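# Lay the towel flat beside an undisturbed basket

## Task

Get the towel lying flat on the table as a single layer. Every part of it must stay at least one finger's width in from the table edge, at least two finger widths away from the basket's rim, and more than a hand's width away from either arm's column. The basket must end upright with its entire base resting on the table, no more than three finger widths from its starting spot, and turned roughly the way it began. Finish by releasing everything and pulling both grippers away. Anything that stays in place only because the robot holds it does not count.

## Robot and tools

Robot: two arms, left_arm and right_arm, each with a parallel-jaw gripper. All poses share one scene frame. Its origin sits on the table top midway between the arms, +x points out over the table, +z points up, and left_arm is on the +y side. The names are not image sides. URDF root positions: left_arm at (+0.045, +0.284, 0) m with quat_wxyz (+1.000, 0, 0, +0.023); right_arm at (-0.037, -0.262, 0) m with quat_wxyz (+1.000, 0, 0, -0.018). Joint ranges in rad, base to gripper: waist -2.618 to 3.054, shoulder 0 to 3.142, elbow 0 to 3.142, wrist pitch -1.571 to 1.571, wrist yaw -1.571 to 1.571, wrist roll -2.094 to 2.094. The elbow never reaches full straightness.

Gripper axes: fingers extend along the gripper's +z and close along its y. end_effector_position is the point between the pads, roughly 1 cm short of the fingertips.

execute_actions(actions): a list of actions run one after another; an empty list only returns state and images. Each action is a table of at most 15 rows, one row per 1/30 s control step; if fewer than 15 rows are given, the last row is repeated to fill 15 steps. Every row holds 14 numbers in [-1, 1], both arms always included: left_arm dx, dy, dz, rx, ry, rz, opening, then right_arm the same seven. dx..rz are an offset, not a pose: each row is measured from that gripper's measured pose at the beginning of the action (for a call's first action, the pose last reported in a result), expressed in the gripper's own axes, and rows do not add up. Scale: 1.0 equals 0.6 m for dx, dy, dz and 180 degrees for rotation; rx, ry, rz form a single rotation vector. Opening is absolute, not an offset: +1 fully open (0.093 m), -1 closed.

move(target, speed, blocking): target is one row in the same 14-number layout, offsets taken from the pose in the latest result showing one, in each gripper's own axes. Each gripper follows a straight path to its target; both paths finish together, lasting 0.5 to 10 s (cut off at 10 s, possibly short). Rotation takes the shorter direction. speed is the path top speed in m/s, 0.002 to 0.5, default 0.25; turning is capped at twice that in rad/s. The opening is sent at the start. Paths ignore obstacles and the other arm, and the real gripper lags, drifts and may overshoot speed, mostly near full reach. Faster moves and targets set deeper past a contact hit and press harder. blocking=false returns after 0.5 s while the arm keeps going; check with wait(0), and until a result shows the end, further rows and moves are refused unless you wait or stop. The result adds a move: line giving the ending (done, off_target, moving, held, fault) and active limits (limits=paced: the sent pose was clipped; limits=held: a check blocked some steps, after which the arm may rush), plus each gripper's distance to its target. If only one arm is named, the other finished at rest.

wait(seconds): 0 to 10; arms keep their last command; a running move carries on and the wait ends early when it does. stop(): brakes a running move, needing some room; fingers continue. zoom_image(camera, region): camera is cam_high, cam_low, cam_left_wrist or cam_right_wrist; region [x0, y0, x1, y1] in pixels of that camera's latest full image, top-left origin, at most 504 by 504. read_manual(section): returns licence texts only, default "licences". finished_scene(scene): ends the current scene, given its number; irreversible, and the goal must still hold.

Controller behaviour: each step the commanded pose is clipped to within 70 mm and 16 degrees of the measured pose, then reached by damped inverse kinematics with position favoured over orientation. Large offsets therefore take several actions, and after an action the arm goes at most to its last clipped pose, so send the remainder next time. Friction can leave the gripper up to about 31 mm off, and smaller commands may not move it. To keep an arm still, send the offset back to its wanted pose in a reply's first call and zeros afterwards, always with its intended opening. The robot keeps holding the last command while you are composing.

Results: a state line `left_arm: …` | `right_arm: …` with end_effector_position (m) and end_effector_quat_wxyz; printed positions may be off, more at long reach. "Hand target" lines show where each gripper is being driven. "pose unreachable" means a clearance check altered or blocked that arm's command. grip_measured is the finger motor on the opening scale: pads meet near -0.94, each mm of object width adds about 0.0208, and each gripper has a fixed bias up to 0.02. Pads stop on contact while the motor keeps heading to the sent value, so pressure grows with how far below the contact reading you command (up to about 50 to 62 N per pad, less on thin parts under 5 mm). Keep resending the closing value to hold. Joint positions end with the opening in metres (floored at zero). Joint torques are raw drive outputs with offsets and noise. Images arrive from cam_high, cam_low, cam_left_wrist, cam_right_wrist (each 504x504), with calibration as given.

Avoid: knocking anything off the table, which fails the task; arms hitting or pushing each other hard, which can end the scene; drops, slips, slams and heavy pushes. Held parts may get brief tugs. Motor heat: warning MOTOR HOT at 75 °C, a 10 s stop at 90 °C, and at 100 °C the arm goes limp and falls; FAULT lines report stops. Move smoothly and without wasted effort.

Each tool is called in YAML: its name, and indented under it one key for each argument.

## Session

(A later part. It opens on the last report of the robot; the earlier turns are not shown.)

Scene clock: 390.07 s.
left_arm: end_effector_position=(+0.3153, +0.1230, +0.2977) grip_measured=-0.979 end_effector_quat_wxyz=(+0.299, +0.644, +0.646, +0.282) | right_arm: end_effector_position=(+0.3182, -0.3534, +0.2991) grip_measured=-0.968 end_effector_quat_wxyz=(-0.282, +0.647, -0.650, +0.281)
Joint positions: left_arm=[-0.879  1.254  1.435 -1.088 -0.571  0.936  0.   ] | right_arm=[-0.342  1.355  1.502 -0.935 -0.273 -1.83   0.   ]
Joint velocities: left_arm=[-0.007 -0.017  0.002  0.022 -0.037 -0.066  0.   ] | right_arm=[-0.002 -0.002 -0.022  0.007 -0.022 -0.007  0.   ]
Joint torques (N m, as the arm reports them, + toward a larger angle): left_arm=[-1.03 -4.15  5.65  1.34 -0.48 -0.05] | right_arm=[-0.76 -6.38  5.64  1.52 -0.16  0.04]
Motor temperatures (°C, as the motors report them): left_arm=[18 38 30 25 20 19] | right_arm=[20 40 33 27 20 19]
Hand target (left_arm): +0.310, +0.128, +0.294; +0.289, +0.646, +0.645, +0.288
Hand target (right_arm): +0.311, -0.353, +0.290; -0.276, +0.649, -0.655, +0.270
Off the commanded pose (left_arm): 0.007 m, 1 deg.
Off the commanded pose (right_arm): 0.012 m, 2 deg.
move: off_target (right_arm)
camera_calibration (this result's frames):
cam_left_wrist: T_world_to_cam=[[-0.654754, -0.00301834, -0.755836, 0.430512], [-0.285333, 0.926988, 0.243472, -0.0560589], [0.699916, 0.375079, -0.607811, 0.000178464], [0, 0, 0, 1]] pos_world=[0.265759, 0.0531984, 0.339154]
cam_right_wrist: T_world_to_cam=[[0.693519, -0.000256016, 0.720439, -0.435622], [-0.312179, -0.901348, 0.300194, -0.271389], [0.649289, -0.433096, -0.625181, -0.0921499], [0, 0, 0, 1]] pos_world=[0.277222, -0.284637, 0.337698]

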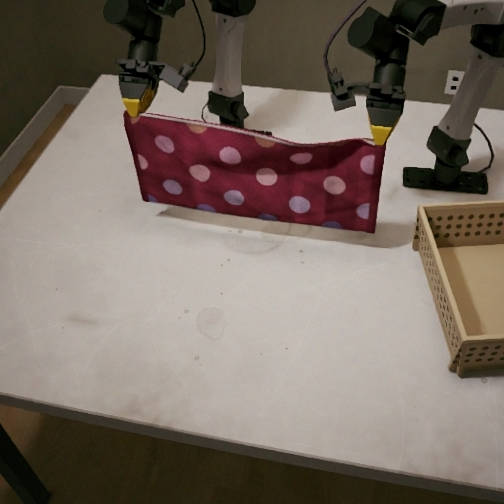

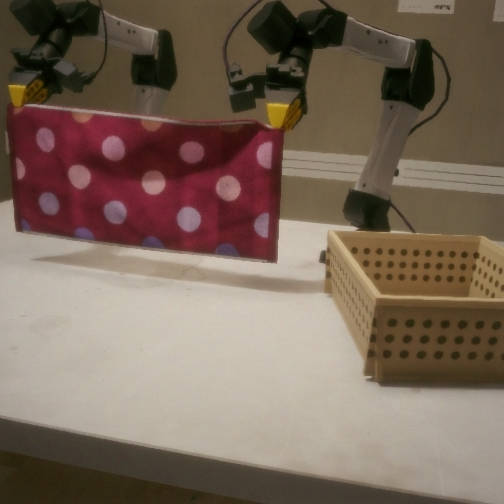

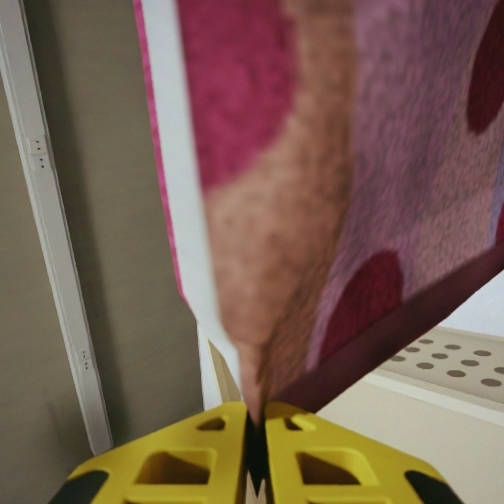

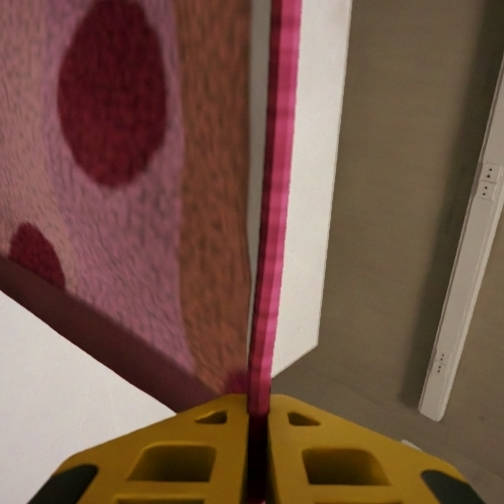

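move:
  target: [0.004,-0.091,-0.02,0,0,0,-1, 0,0.114,-0.003,0,0,0,-1]
  speed: 0.08

Scene clock: 406.70 s.
left_arm: end_effector_position=(+0.2752, +0.1191, +0.2663) grip_measured=-0.979 end_effector_quat_wxyz=(+0.303, +0.643, +0.647, +0.275) | right_arm: end_effector_position=(+0.2713, -0.3524, +0.2498) grip_measured=-0.968 end_effector_quat_wxyz=(-0.279, +0.648, -0.655, +0.271)
Joint positions: left_arm=[-1.04   1.153  1.258 -1.097 -0.653  0.771  0.   ] | right_arm=[-0.421  1.163  1.187 -0.853 -0.328 -1.888  0.   ]
Joint velocities: left_arm=[-0.007  0.007  0.007  0.007  0.037 -0.037  0.   ] | right_arm=[-0.012 -0.007 -0.002  0.037 -0.007 -0.022  0.   ]
Joint torques (N m, as the arm reports them, + toward a larger angle): left_arm=[-0.92 -3.85  5.69  1.17 -0.43 -0.06] | right_arm=[-0.83 -5.16  6.22  1.76 -0.21  0.06]
Motor temperatures (°C, as the motors report them): left_arm=[18 36 29 24 20 19] | right_arm=[20 37 31 27 20 19]
Hand target (left_arm): +0.271, +0.125, +0.265; +0.298, +0.644, +0.646, +0.282
Hand target (right_arm): +0.270, -0.354, +0.250; -0.282, +0.647, -0.650, +0.281
Off the commanded pose (left_arm): 0.008 m, 1 deg.
Off the commanded pose (right_arm): 0.001 m, 1 deg.
move: done
camera_calibration (this result's frames):
cam_left_wrist: T_world_to_cam=[[-0.657448, -0.0123697, -0.753398, 0.381701], [-0.281301, 0.931605, 0.23018, -0.05434], [0.699022, 0.363263, -0.615961, 0.014449], [0, 0, 0, 1]] pos_world=[0.225562, 0.0500962, 0.308981]
cam_right_wrist: T_world_to_cam=[[0.708275, -0.0078191, 0.705893, -0.370629], [-0.306394, -0.90425, 0.297412, -0.272182], [0.635978, -0.426931, -0.642854, -0.0819158], [0, 0, 0, 1]] pos_world=[0.231209, -0.283991, 0.289915]

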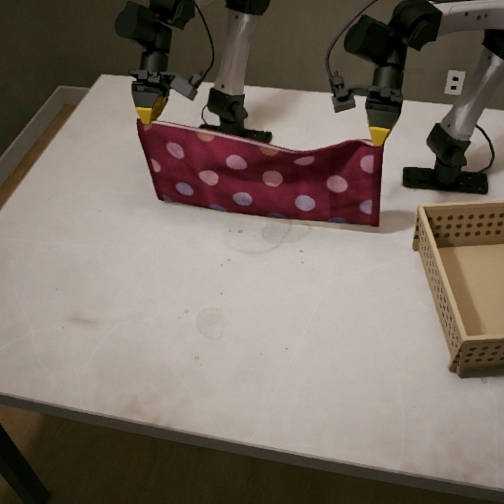

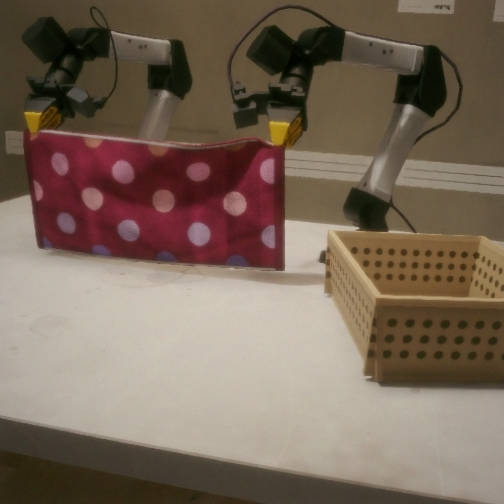

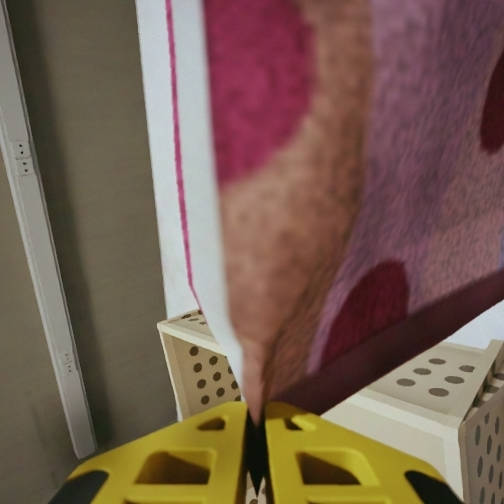

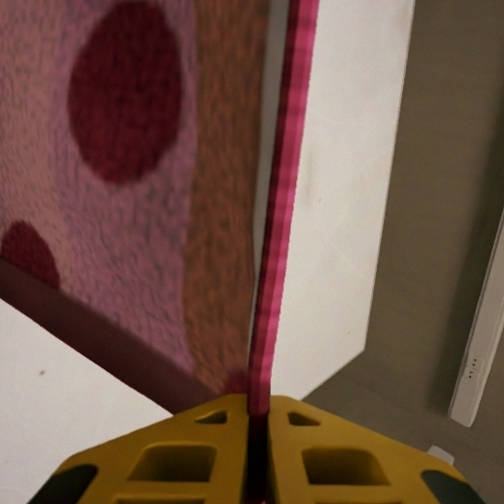

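move:
  target: [0.022,-0.005,0.283,0.1,0,0,-1, 0.003,-0.019,0.282,-0.089,0,0,-1]
  speed: 0.1

Scene clock: 423.83 s.
left_arm: end_effector_position=(+0.3932, +0.1277, +0.1490) grip_measured=-0.979 end_effector_quat_wxyz=(+0.190, +0.684, +0.683, +0.171) | right_arm: end_effector_position=(+0.3928, -0.3512, +0.1383) grip_measured=-0.968 end_effector_quat_wxyz=(-0.187, +0.682, -0.686, +0.172)
Joint positions: left_arm=[-0.569  1.57   1.265 -0.795 -0.226  1.104  0.   ] | right_arm=[-0.226  1.772  1.444 -0.749 -0.145 -1.79   0.   ]
Joint velocities: left_arm=[ 0.002 -0.007  0.022 -0.066  0.051  0.007  0.   ] | right_arm=[-0.027  0.012 -0.007 -0.037 -0.051 -0.051  0.   ]
Joint torques (N m, as the arm reports them, + toward a larger angle): left_arm=[ 0.53 -5.39  8.19  1.4  -0.14  0.04] | right_arm=[ 0.4  -8.9  10.04  1.29  0.05  0.18]
Motor temperatures (°C, as the motors report them): left_arm=[18 34 29 24 20 19] | right_arm=[20 35 30 28 20 19]
Hand target (left_arm): +0.401, +0.126, +0.152; +0.198, +0.682, +0.683, +0.173
Hand target (right_arm): +0.399, -0.352, +0.140; -0.185, +0.680, -0.686, +0.178
Off the commanded pose (left_arm): 0.007 m, 1 deg.
Off the commanded pose (right_arm): 0.008 m, 1 deg.
move: done
camera_calibration (this result's frames):
cam_left_wrist: T_world_to_cam=[[-0.863518, 0.00348966, -0.504306, 0.412975], [-0.183329, 0.929393, 0.320343, -0.0537713], [0.469816, 0.369076, -0.801907, -0.0263299], [0, 0, 0, 1]] pos_world=[0.359124, 0.0582513, 0.204377]
cam_right_wrist: T_world_to_cam=[[0.878531, -0.00451883, 0.477663, -0.412173], [-0.202488, -0.909194, 0.36382, -0.252466], [0.432645, -0.416348, -0.799671, -0.125084], [0, 0, 0, 1]] pos_world=[0.365103, -0.283481, 0.188706]

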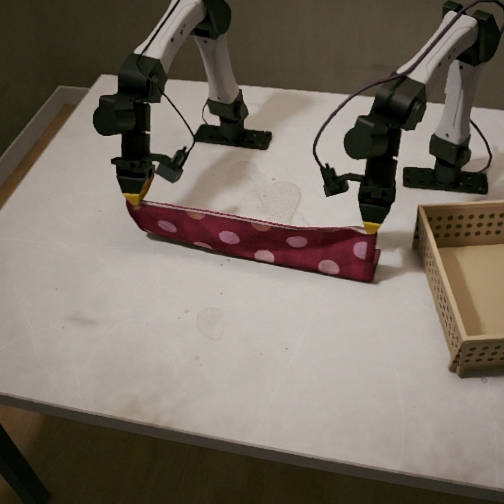

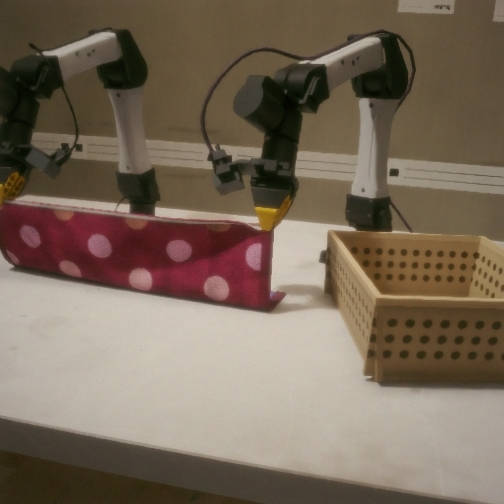

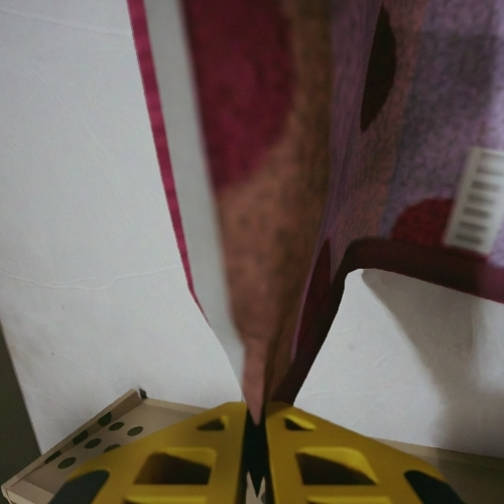

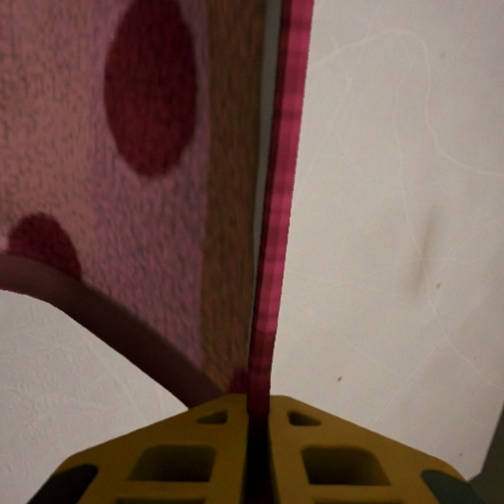

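move:
  target: [0.005,0.145,0.291,0.067,0,0,-1, 0.007,-0.147,0.289,-0.025,0,0,-1]
  speed: 0.1

Scene clock: 447.33 s.
left_arm: end_effector_position=(+0.5567, +0.1232, +0.0447) grip_measured=-0.979 end_effector_quat_wxyz=(+0.126, +0.698, +0.697, +0.107) | right_arm: end_effector_position=(+0.5576, -0.3561, +0.0395) grip_measured=-0.968 end_effector_quat_wxyz=(-0.170, +0.687, -0.689, +0.157)
Joint positions: left_arm=[-0.377  2.363  2.025 -0.909 -0.08   1.255  0.   ] | right_arm=[-0.15   2.576  2.342 -0.88  -0.1   -1.732  0.   ]
Joint velocities: left_arm=[-0.012  0.002 -0.007 -0.022  0.022 -0.007  0.   ] | right_arm=[-0.002  0.027 -0.012 -0.125 -0.037 -0.066  0.   ]
Joint torques (N m, as the arm reports them, + toward a larger angle): left_arm=[  0.38 -11.17   7.87   0.64  -0.05   0.07] | right_arm=[  0.57 -15.4    9.91   1.     0.01   0.16]
Motor temperatures (°C, as the motors report them): left_arm=[18 34 31 24 20 19] | right_arm=[20 37 32 27 20 19]
Hand target (left_arm): +0.555, +0.126, +0.041; +0.117, +0.700, +0.698, +0.100
Hand target (right_arm): +0.555, -0.352, +0.031; -0.160, +0.689, -0.692, +0.146
Off the commanded pose (left_arm): 0.006 m, 1 deg.
Off the commanded pose (right_arm): 0.010 m, 2 deg.
move: done
camera_calibration (this result's frames):
cam_left_wrist: T_world_to_cam=[[-0.941994, 0.00684171, -0.33556, 0.537253], [-0.117571, 0.929717, 0.349004, -0.0241751], [0.314364, 0.368212, -0.874983, -0.0951175], [0, 0, 0, 1]] pos_world=[0.533148, 0.0538237, 0.105492]
cam_right_wrist: T_world_to_cam=[[0.900101, -0.000426421, 0.43568, -0.518632], [-0.182387, -0.908527, 0.375917, -0.199079], [0.395667, -0.417826, -0.817844, -0.25667], [0, 0, 0, 1]] pos_world=[0.532068, -0.288333, 0.0908788]

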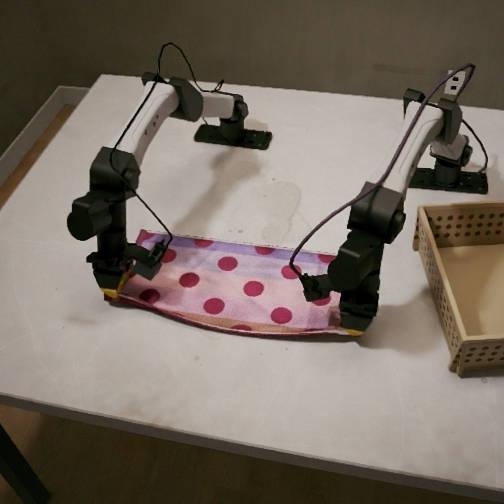

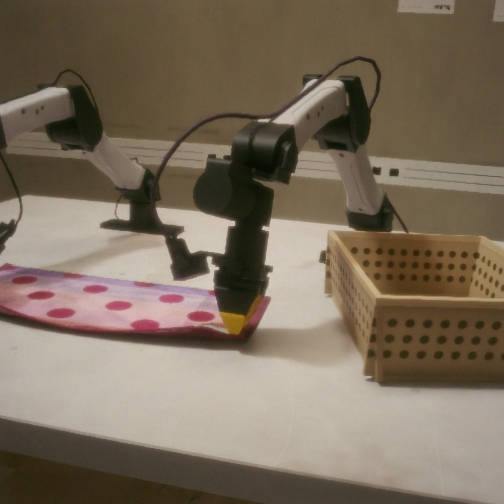

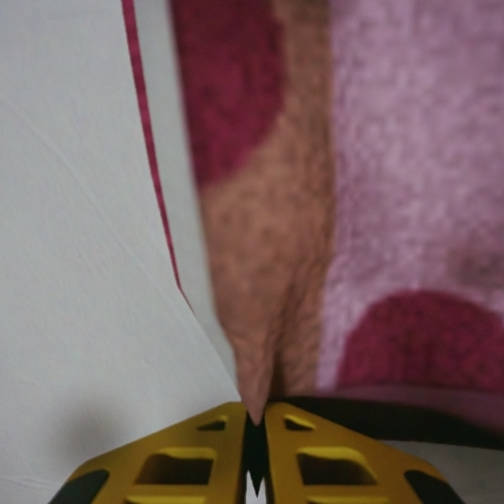

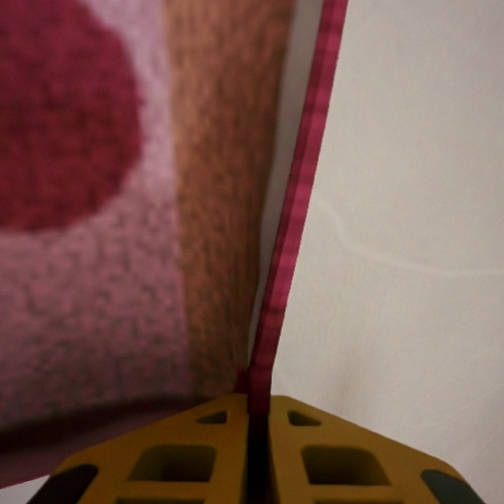

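move:
  target: [0.005,0.025,0.013,0,0,0,-1, 0,-0.045,0.03,0,0,0,-1]
  speed: 0.05

execute_actions:
  actions:
    - [[0,0,0,0,0,0,-0.8, 0,0,0,0,0,0,-0.8],[0,0,0,0,0,0,-0.7, 0,0,0,0,0,0,-0.7],[0,0,0,0,0,0,-0.6, 0,0,0,0,0,0,-0.6],[0,0,0,0,0,0,-0.5, 0,0,0,0,0,0,-0.5],[0,0,0,0,0,0,-0.4, 0,0,0,0,0,0,-0.4],[0,0,0,0,0,0,-0.3, 0,0,0,0,0,0,-0.3],[0,0,0,0,0,0,-0.2, 0,0,0,0,0,0,-0.2],[0,0,0,0,0,0,-0.1, 0,0,0,0,0,0,-0.1],[0,0,0,0,0,0,0, 0,0,0,0,0,0,0]]

Scene clock: 466.67 s.
left_arm: end_effector_position=(+0.5737, +0.1205, +0.0481) grip_measured=-0.979 end_effector_quat_wxyz=(+0.137, +0.697, +0.695, +0.113) | right_arm: end_effector_position=(+0.5933, -0.3594, +0.0447) grip_measured=-0.968 end_effector_quat_wxyz=(-0.189, +0.682, -0.682, +0.183)
Joint positions: left_arm=[-0.371  2.421  2.133 -0.934 -0.078  1.264  0.   ] | right_arm=[-0.145  2.83   2.828 -1.045 -0.1   -1.725  0.   ]
Joint velocities: left_arm=[ 0.002  0.007 -0.007 -0.037  0.051  0.022  0.   ] | right_arm=[-0.007  0.012  0.002  0.066  0.037  0.007  0.   ]
Joint torques (N m, as the arm reports them, + toward a larger angle): left_arm=[  0.64 -11.38   7.8    0.82  -0.16   0.06] | right_arm=[  0.36 -16.51   9.74   1.1   -0.01   0.18]
Motor temperatures (°C, as the motors report them): left_arm=[18 40 32 23 20 19] | right_arm=[20 45 33 26 20 19]
Hand target (left_arm): +0.573, +0.126, +0.042; +0.127, +0.698, +0.696, +0.107
Hand target (right_arm): +0.590, -0.356, +0.036; -0.181, +0.683, -0.686, +0.173
Off the commanded pose (left_arm): 0.008 m, 1 deg.
Off the commanded pose (right_arm): 0.010 m, 4 deg.
elbow stopped short (right arm): the move would have taken joint 3 (elbow) straighter than the controller allows; a more bent joint 3 avoids this.
move: off_target (right_arm)
camera_calibration (this result's frames):
cam_left_wrist: T_world_to_cam=[[-0.933818, 0.00707724, -0.357679, 0.550831], [-0.123083, 0.932412, 0.339792, -0.0176054], [0.335909, 0.361328, -0.869832, -0.108372], [0, 0, 0, 1]] pos_world=[0.548612, 0.0516748, 0.108738]
cam_right_wrist: T_world_to_cam=[[0.868886, 0.00321379, 0.495001, -0.535902], [-0.208069, -0.90498, 0.371104, -0.180746], [0.449159, -0.425442, -0.785656, -0.303808], [0, 0, 0, 1]] pos_world=[0.564488, -0.291102, 0.0936592]

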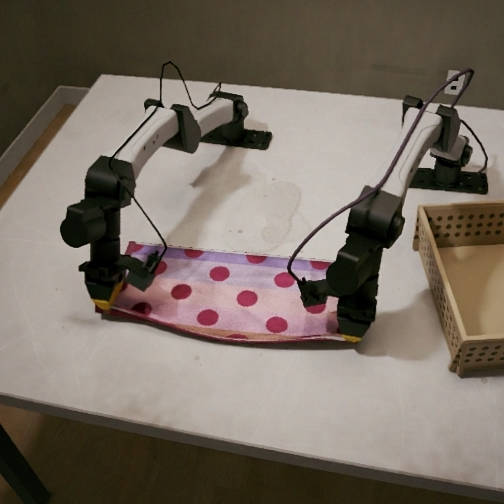

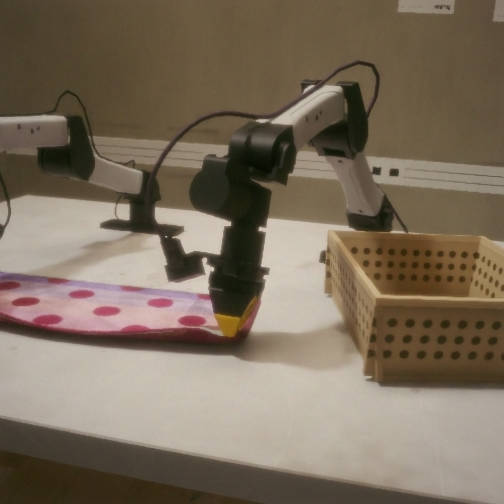

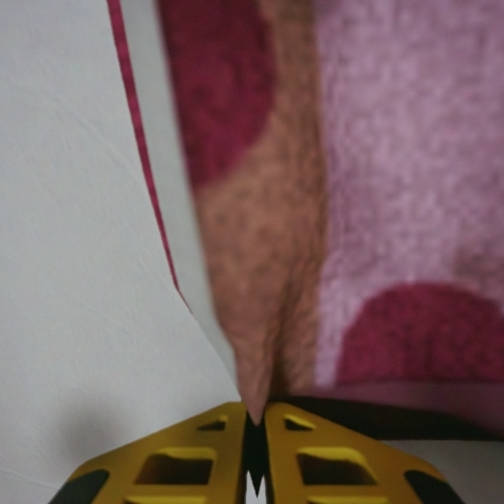

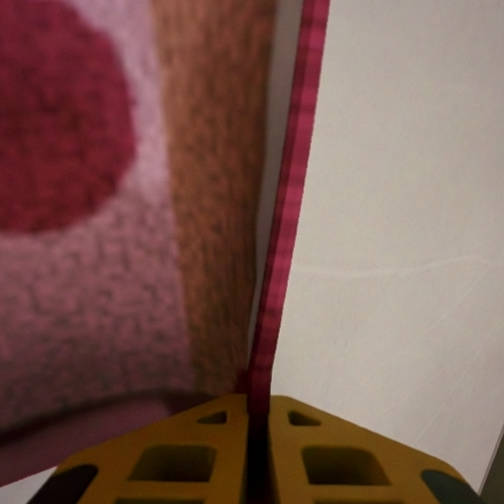

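Scene clock: 467.17 s.
left_arm: end_effector_position=(+0.5737, +0.1205, +0.0481) grip_measured=-0.002 end_effector_quat_wxyz=(+0.137, +0.697, +0.695, +0.113) | right_arm: end_effector_position=(+0.5934, -0.3594, +0.0449) grip_measured=-0.002 end_effector_quat_wxyz=(-0.189, +0.682, -0.682, +0.183)
Joint positions: left_arm=[-0.371  2.421  2.133 -0.934 -0.078  1.264  0.045] | right_arm=[-0.145  2.83   2.829 -1.045 -0.1   -1.725  0.045]
Joint velocities: left_arm=[-0.002 -0.017  0.007 -0.037 -0.022 -0.022  0.001] | right_arm=[ 0.017 -0.012 -0.012  0.051 -0.037  0.007 -0.001]
Joint torques (N m, as the arm reports them, + toward a larger angle): left_arm=[ -0.18 -12.44   6.67   0.99  -0.07  -0.02] | right_arm=[ -0.09 -18.3    7.97   1.31  -0.08   0.11]
Motor temperatures (°C, as the motors report them): left_arm=[18 40 32 23 20 19] | right_arm=[20 45 33 26 20 19]
Hand target (left_arm): +0.574, +0.121, +0.048; +0.137, +0.697, +0.695, +0.113
Hand target (right_arm): +0.593, -0.359, +0.045; -0.189, +0.682, -0.682, +0.183
Off the commanded pose (left_arm): 0.000 m, 0 deg.
Off the commanded pose (right_arm): 0.000 m, 0 deg.
camera_calibration (this result's frames):
cam_left_wrist: T_world_to_cam=[[-0.933818, 0.00707724, -0.357679, 0.550831], [-0.123083, 0.932412, 0.339792, -0.0176054], [0.335909, 0.361328, -0.869832, -0.108372], [0, 0, 0, 1]] pos_world=[0.548612, 0.0516748, 0.108738]
cam_right_wrist: T_world_to_cam=[[0.8687, 0.00324765, 0.495327, -0.535912], [-0.208209, -0.904955, 0.371088, -0.180703], [0.449454, -0.425496, -0.785458, -0.303931], [0, 0, 0, 1]] pos_world=[0.564526, -0.291109, 0.0937833]

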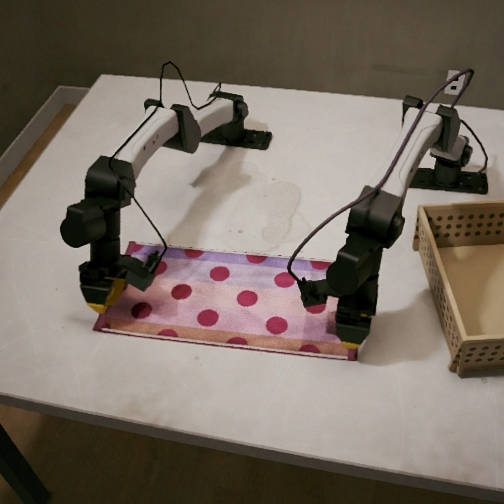

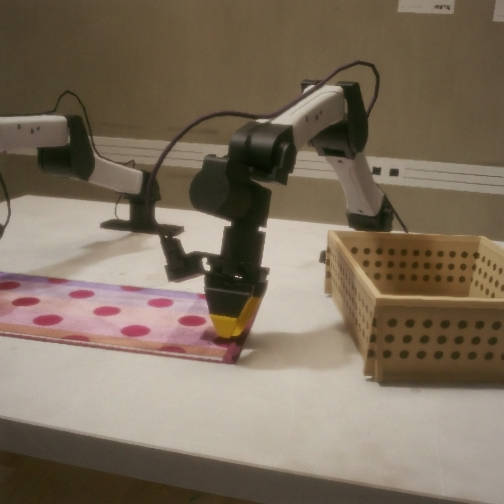

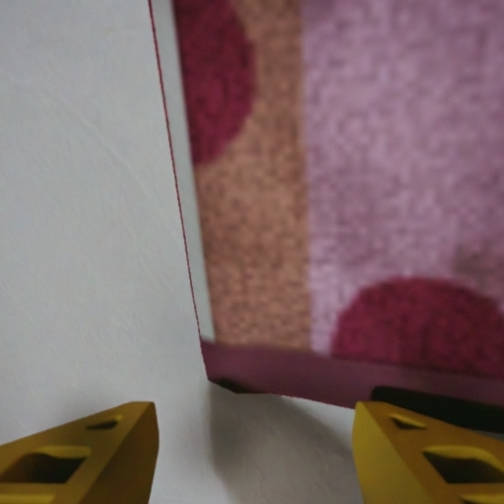

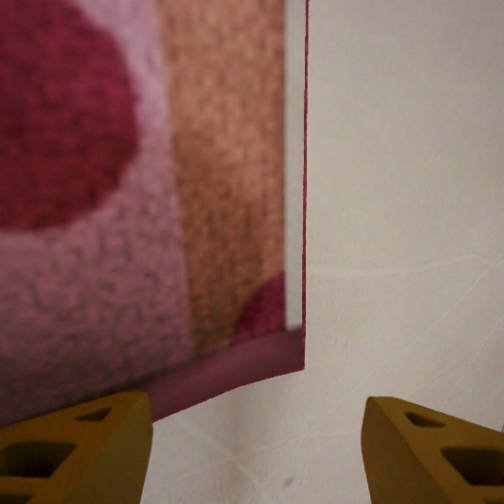

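move:
  target: [0,0,-0.1,0,0,0,0, 0,0,-0.1,0,0,0,0]
  speed: 0.12

move:
  target: [0,-0.359,-0.371,-0.05,0,0,0, -0.033,0.313,-0.452,0,0,0,0]
  speed: 0.25

Scene clock: 482.07 s.
left_arm: end_effector_position=(+0.5558, +0.1266, +0.0977) grip_measured=-0.002 end_effector_quat_wxyz=(+0.137, +0.696, +0.696, +0.112) | right_arm: end_effector_position=(+0.5641, -0.3541, +0.0955) grip_measured=-0.002 end_effector_quat_wxyz=(-0.187, +0.684, -0.682, +0.180)
Joint positions: left_arm=[-0.371  2.321  2.154 -1.056 -0.078  1.26   0.045] | right_arm=[-0.145  2.558  2.503 -0.999 -0.1   -1.728  0.045]
Joint velocities: left_arm=[-0.002 -0.007  0.012  0.007  0.081  0.022 -0.   ] | right_arm=[-0.012 -0.007 -0.007  0.022  0.051 -0.051  0.   ]
Joint torques (N m, as the arm reports them, + toward a larger angle): left_arm=[ -0.87 -12.64   7.65   0.78  -0.19   0.  ] | right_arm=[ -0.98 -18.22   5.82   1.42  -0.13   0.05]
Motor temperatures (°C, as the motors report them): left_arm=[18 45 31 23 20 19] | right_arm=[20 53 32 26 20 19]
Hand target (left_arm): +0.553, +0.123, +0.104; +0.137, +0.697, +0.695, +0.113
Hand target (right_arm): +0.563, -0.360, +0.096; -0.189, +0.682, -0.682, +0.182
Off the commanded pose (left_arm): 0.008 m, 0 deg.
Off the commanded pose (right_arm): 0.006 m, 0 deg.
move: done
camera_calibration (this result's frames):
cam_left_wrist: T_world_to_cam=[[-0.934024, 0.00254604, -0.357201, 0.552378], [-0.126907, 0.932373, 0.338489, -0.0400611], [0.333906, 0.361488, -0.870536, -0.0601972], [0, 0, 0, 1]] pos_world=[0.53095, 0.0577061, 0.158466]
cam_right_wrist: T_world_to_cam=[[0.872368, 0.00562596, 0.488817, -0.536151], [-0.203043, -0.905432, 0.372783, -0.204008], [0.444688, -0.424455, -0.788728, -0.24534], [0, 0, 0, 1]] pos_world=[0.535398, -0.285835, 0.144624]

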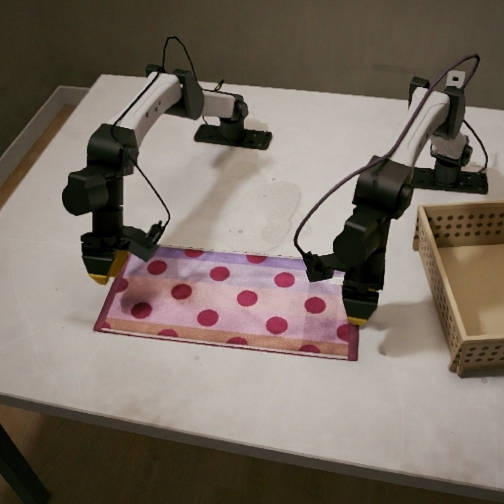

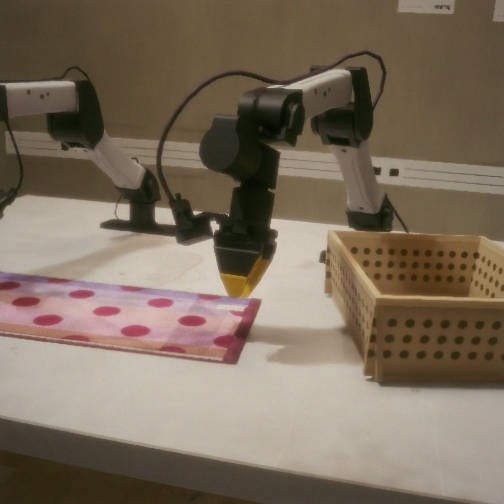

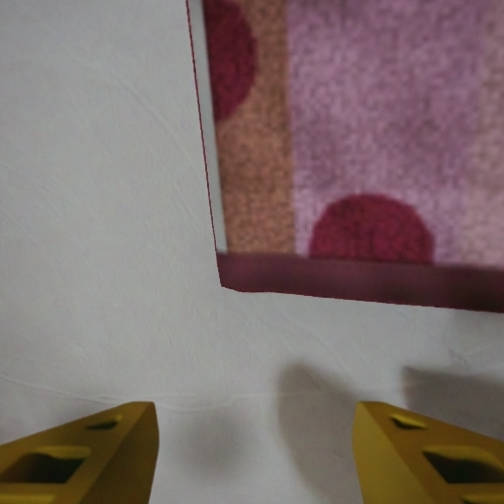

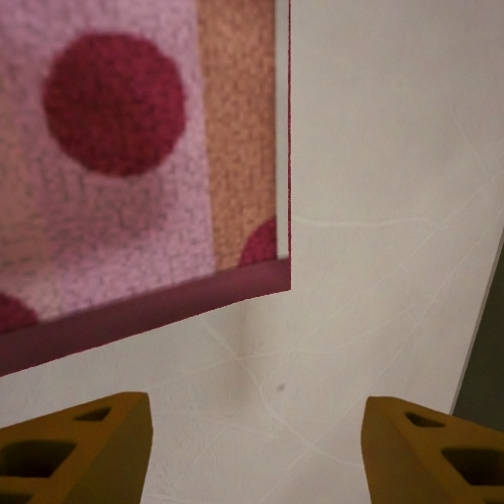

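Scene clock: 484.03 s.
left_arm: end_effector_position=(+0.2817, +0.1306, +0.2354) grip_measured=-0.002 end_effector_quat_wxyz=(+0.204, +0.680, +0.685, +0.162) | right_arm: end_effector_position=(+0.2752, -0.3413, +0.2490) grip_measured=-0.002 end_effector_quat_wxyz=(-0.196, +0.680, -0.677, +0.202)
Joint positions: left_arm=[-0.806  1.264  1.359 -1.231 -0.308  0.872  0.045] | right_arm=[-0.306  1.334  1.433 -1.123 -0.176 -1.869  0.045]
Joint velocities: left_arm=[-0.007  0.007 -0.012 -0.007  0.066 -0.081  0.002] | right_arm=[-0.022  0.017  0.002 -0.007 -0.007 -0.022 -0.   ]
Joint torques (N m, as the arm reports them, + toward a larger angle): left_arm=[-0.78 -3.68  5.6   0.93 -0.31 -0.05] | right_arm=[-0.71 -5.38  5.    1.15 -0.18  0.04]
Motor temperatures (°C, as the motors report them): left_arm=[18 45 31 23 20 19] | right_arm=[20 52 32 26 20 19]
Hand target (left_arm): +0.276, +0.135, +0.231; +0.191, +0.683, +0.685, +0.165
Hand target (right_arm): +0.266, -0.340, +0.237; -0.188, +0.684, -0.682, +0.180
Off the commanded pose (left_arm): 0.007 m, 2 deg.
Off the commanded pose (right_arm): 0.017 m, 3 deg.
move: off_target (right_arm)
camera_calibration (this result's frames):
cam_left_wrist: T_world_to_cam=[[-0.860699, -0.0140457, -0.508921, 0.362789], [-0.185066, 0.939869, 0.287048, -0.0976766], [0.474287, 0.341246, -0.811544, 0.0989939], [0, 0, 0, 1]] pos_world=[0.247224, 0.0631176, 0.293006]
cam_right_wrist: T_world_to_cam=[[0.849408, 0.0126443, 0.527585, -0.360181], [-0.222174, -0.898235, 0.379226, -0.302197], [0.478691, -0.439333, -0.760159, -0.0119815], [0, 0, 0, 1]] pos_world=[0.244535, -0.272154, 0.295519]

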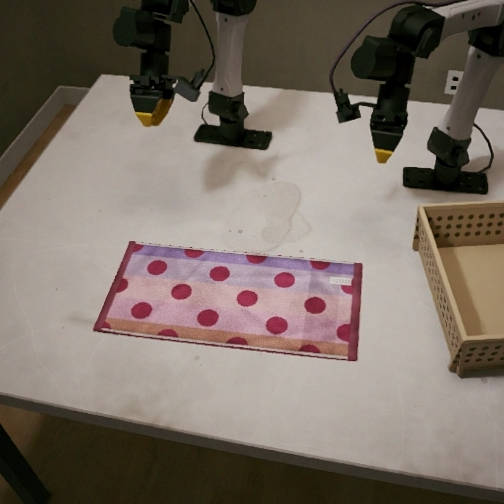

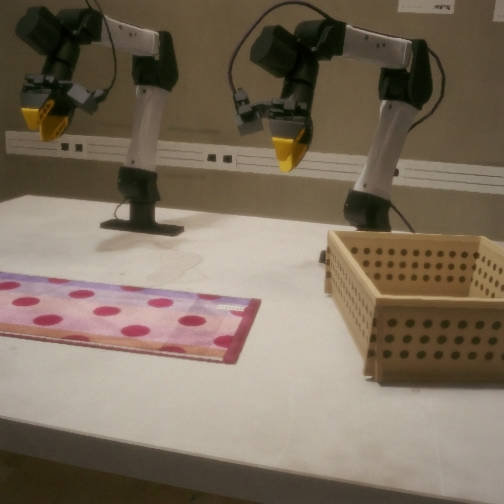

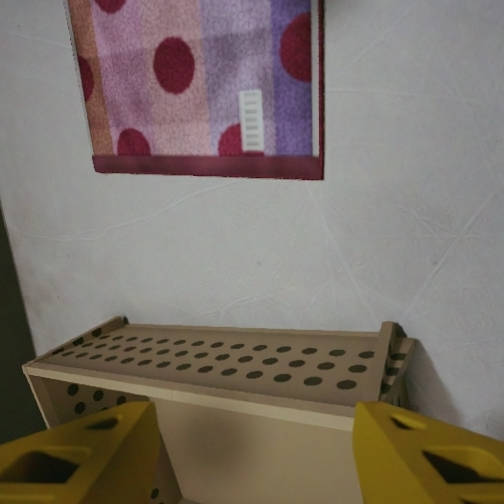

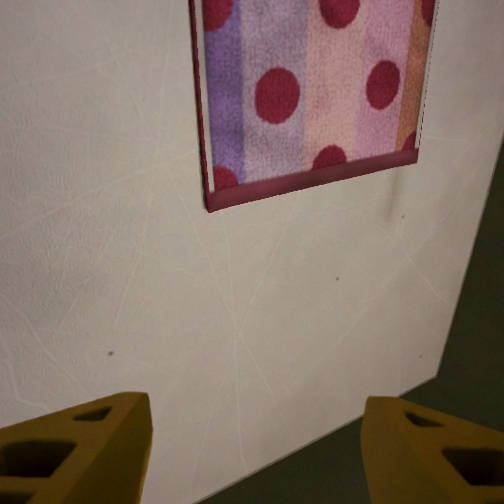

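The towel is flat and clear of everything.

finished_scene:
  scene: 1

The scene is finished: the task was done.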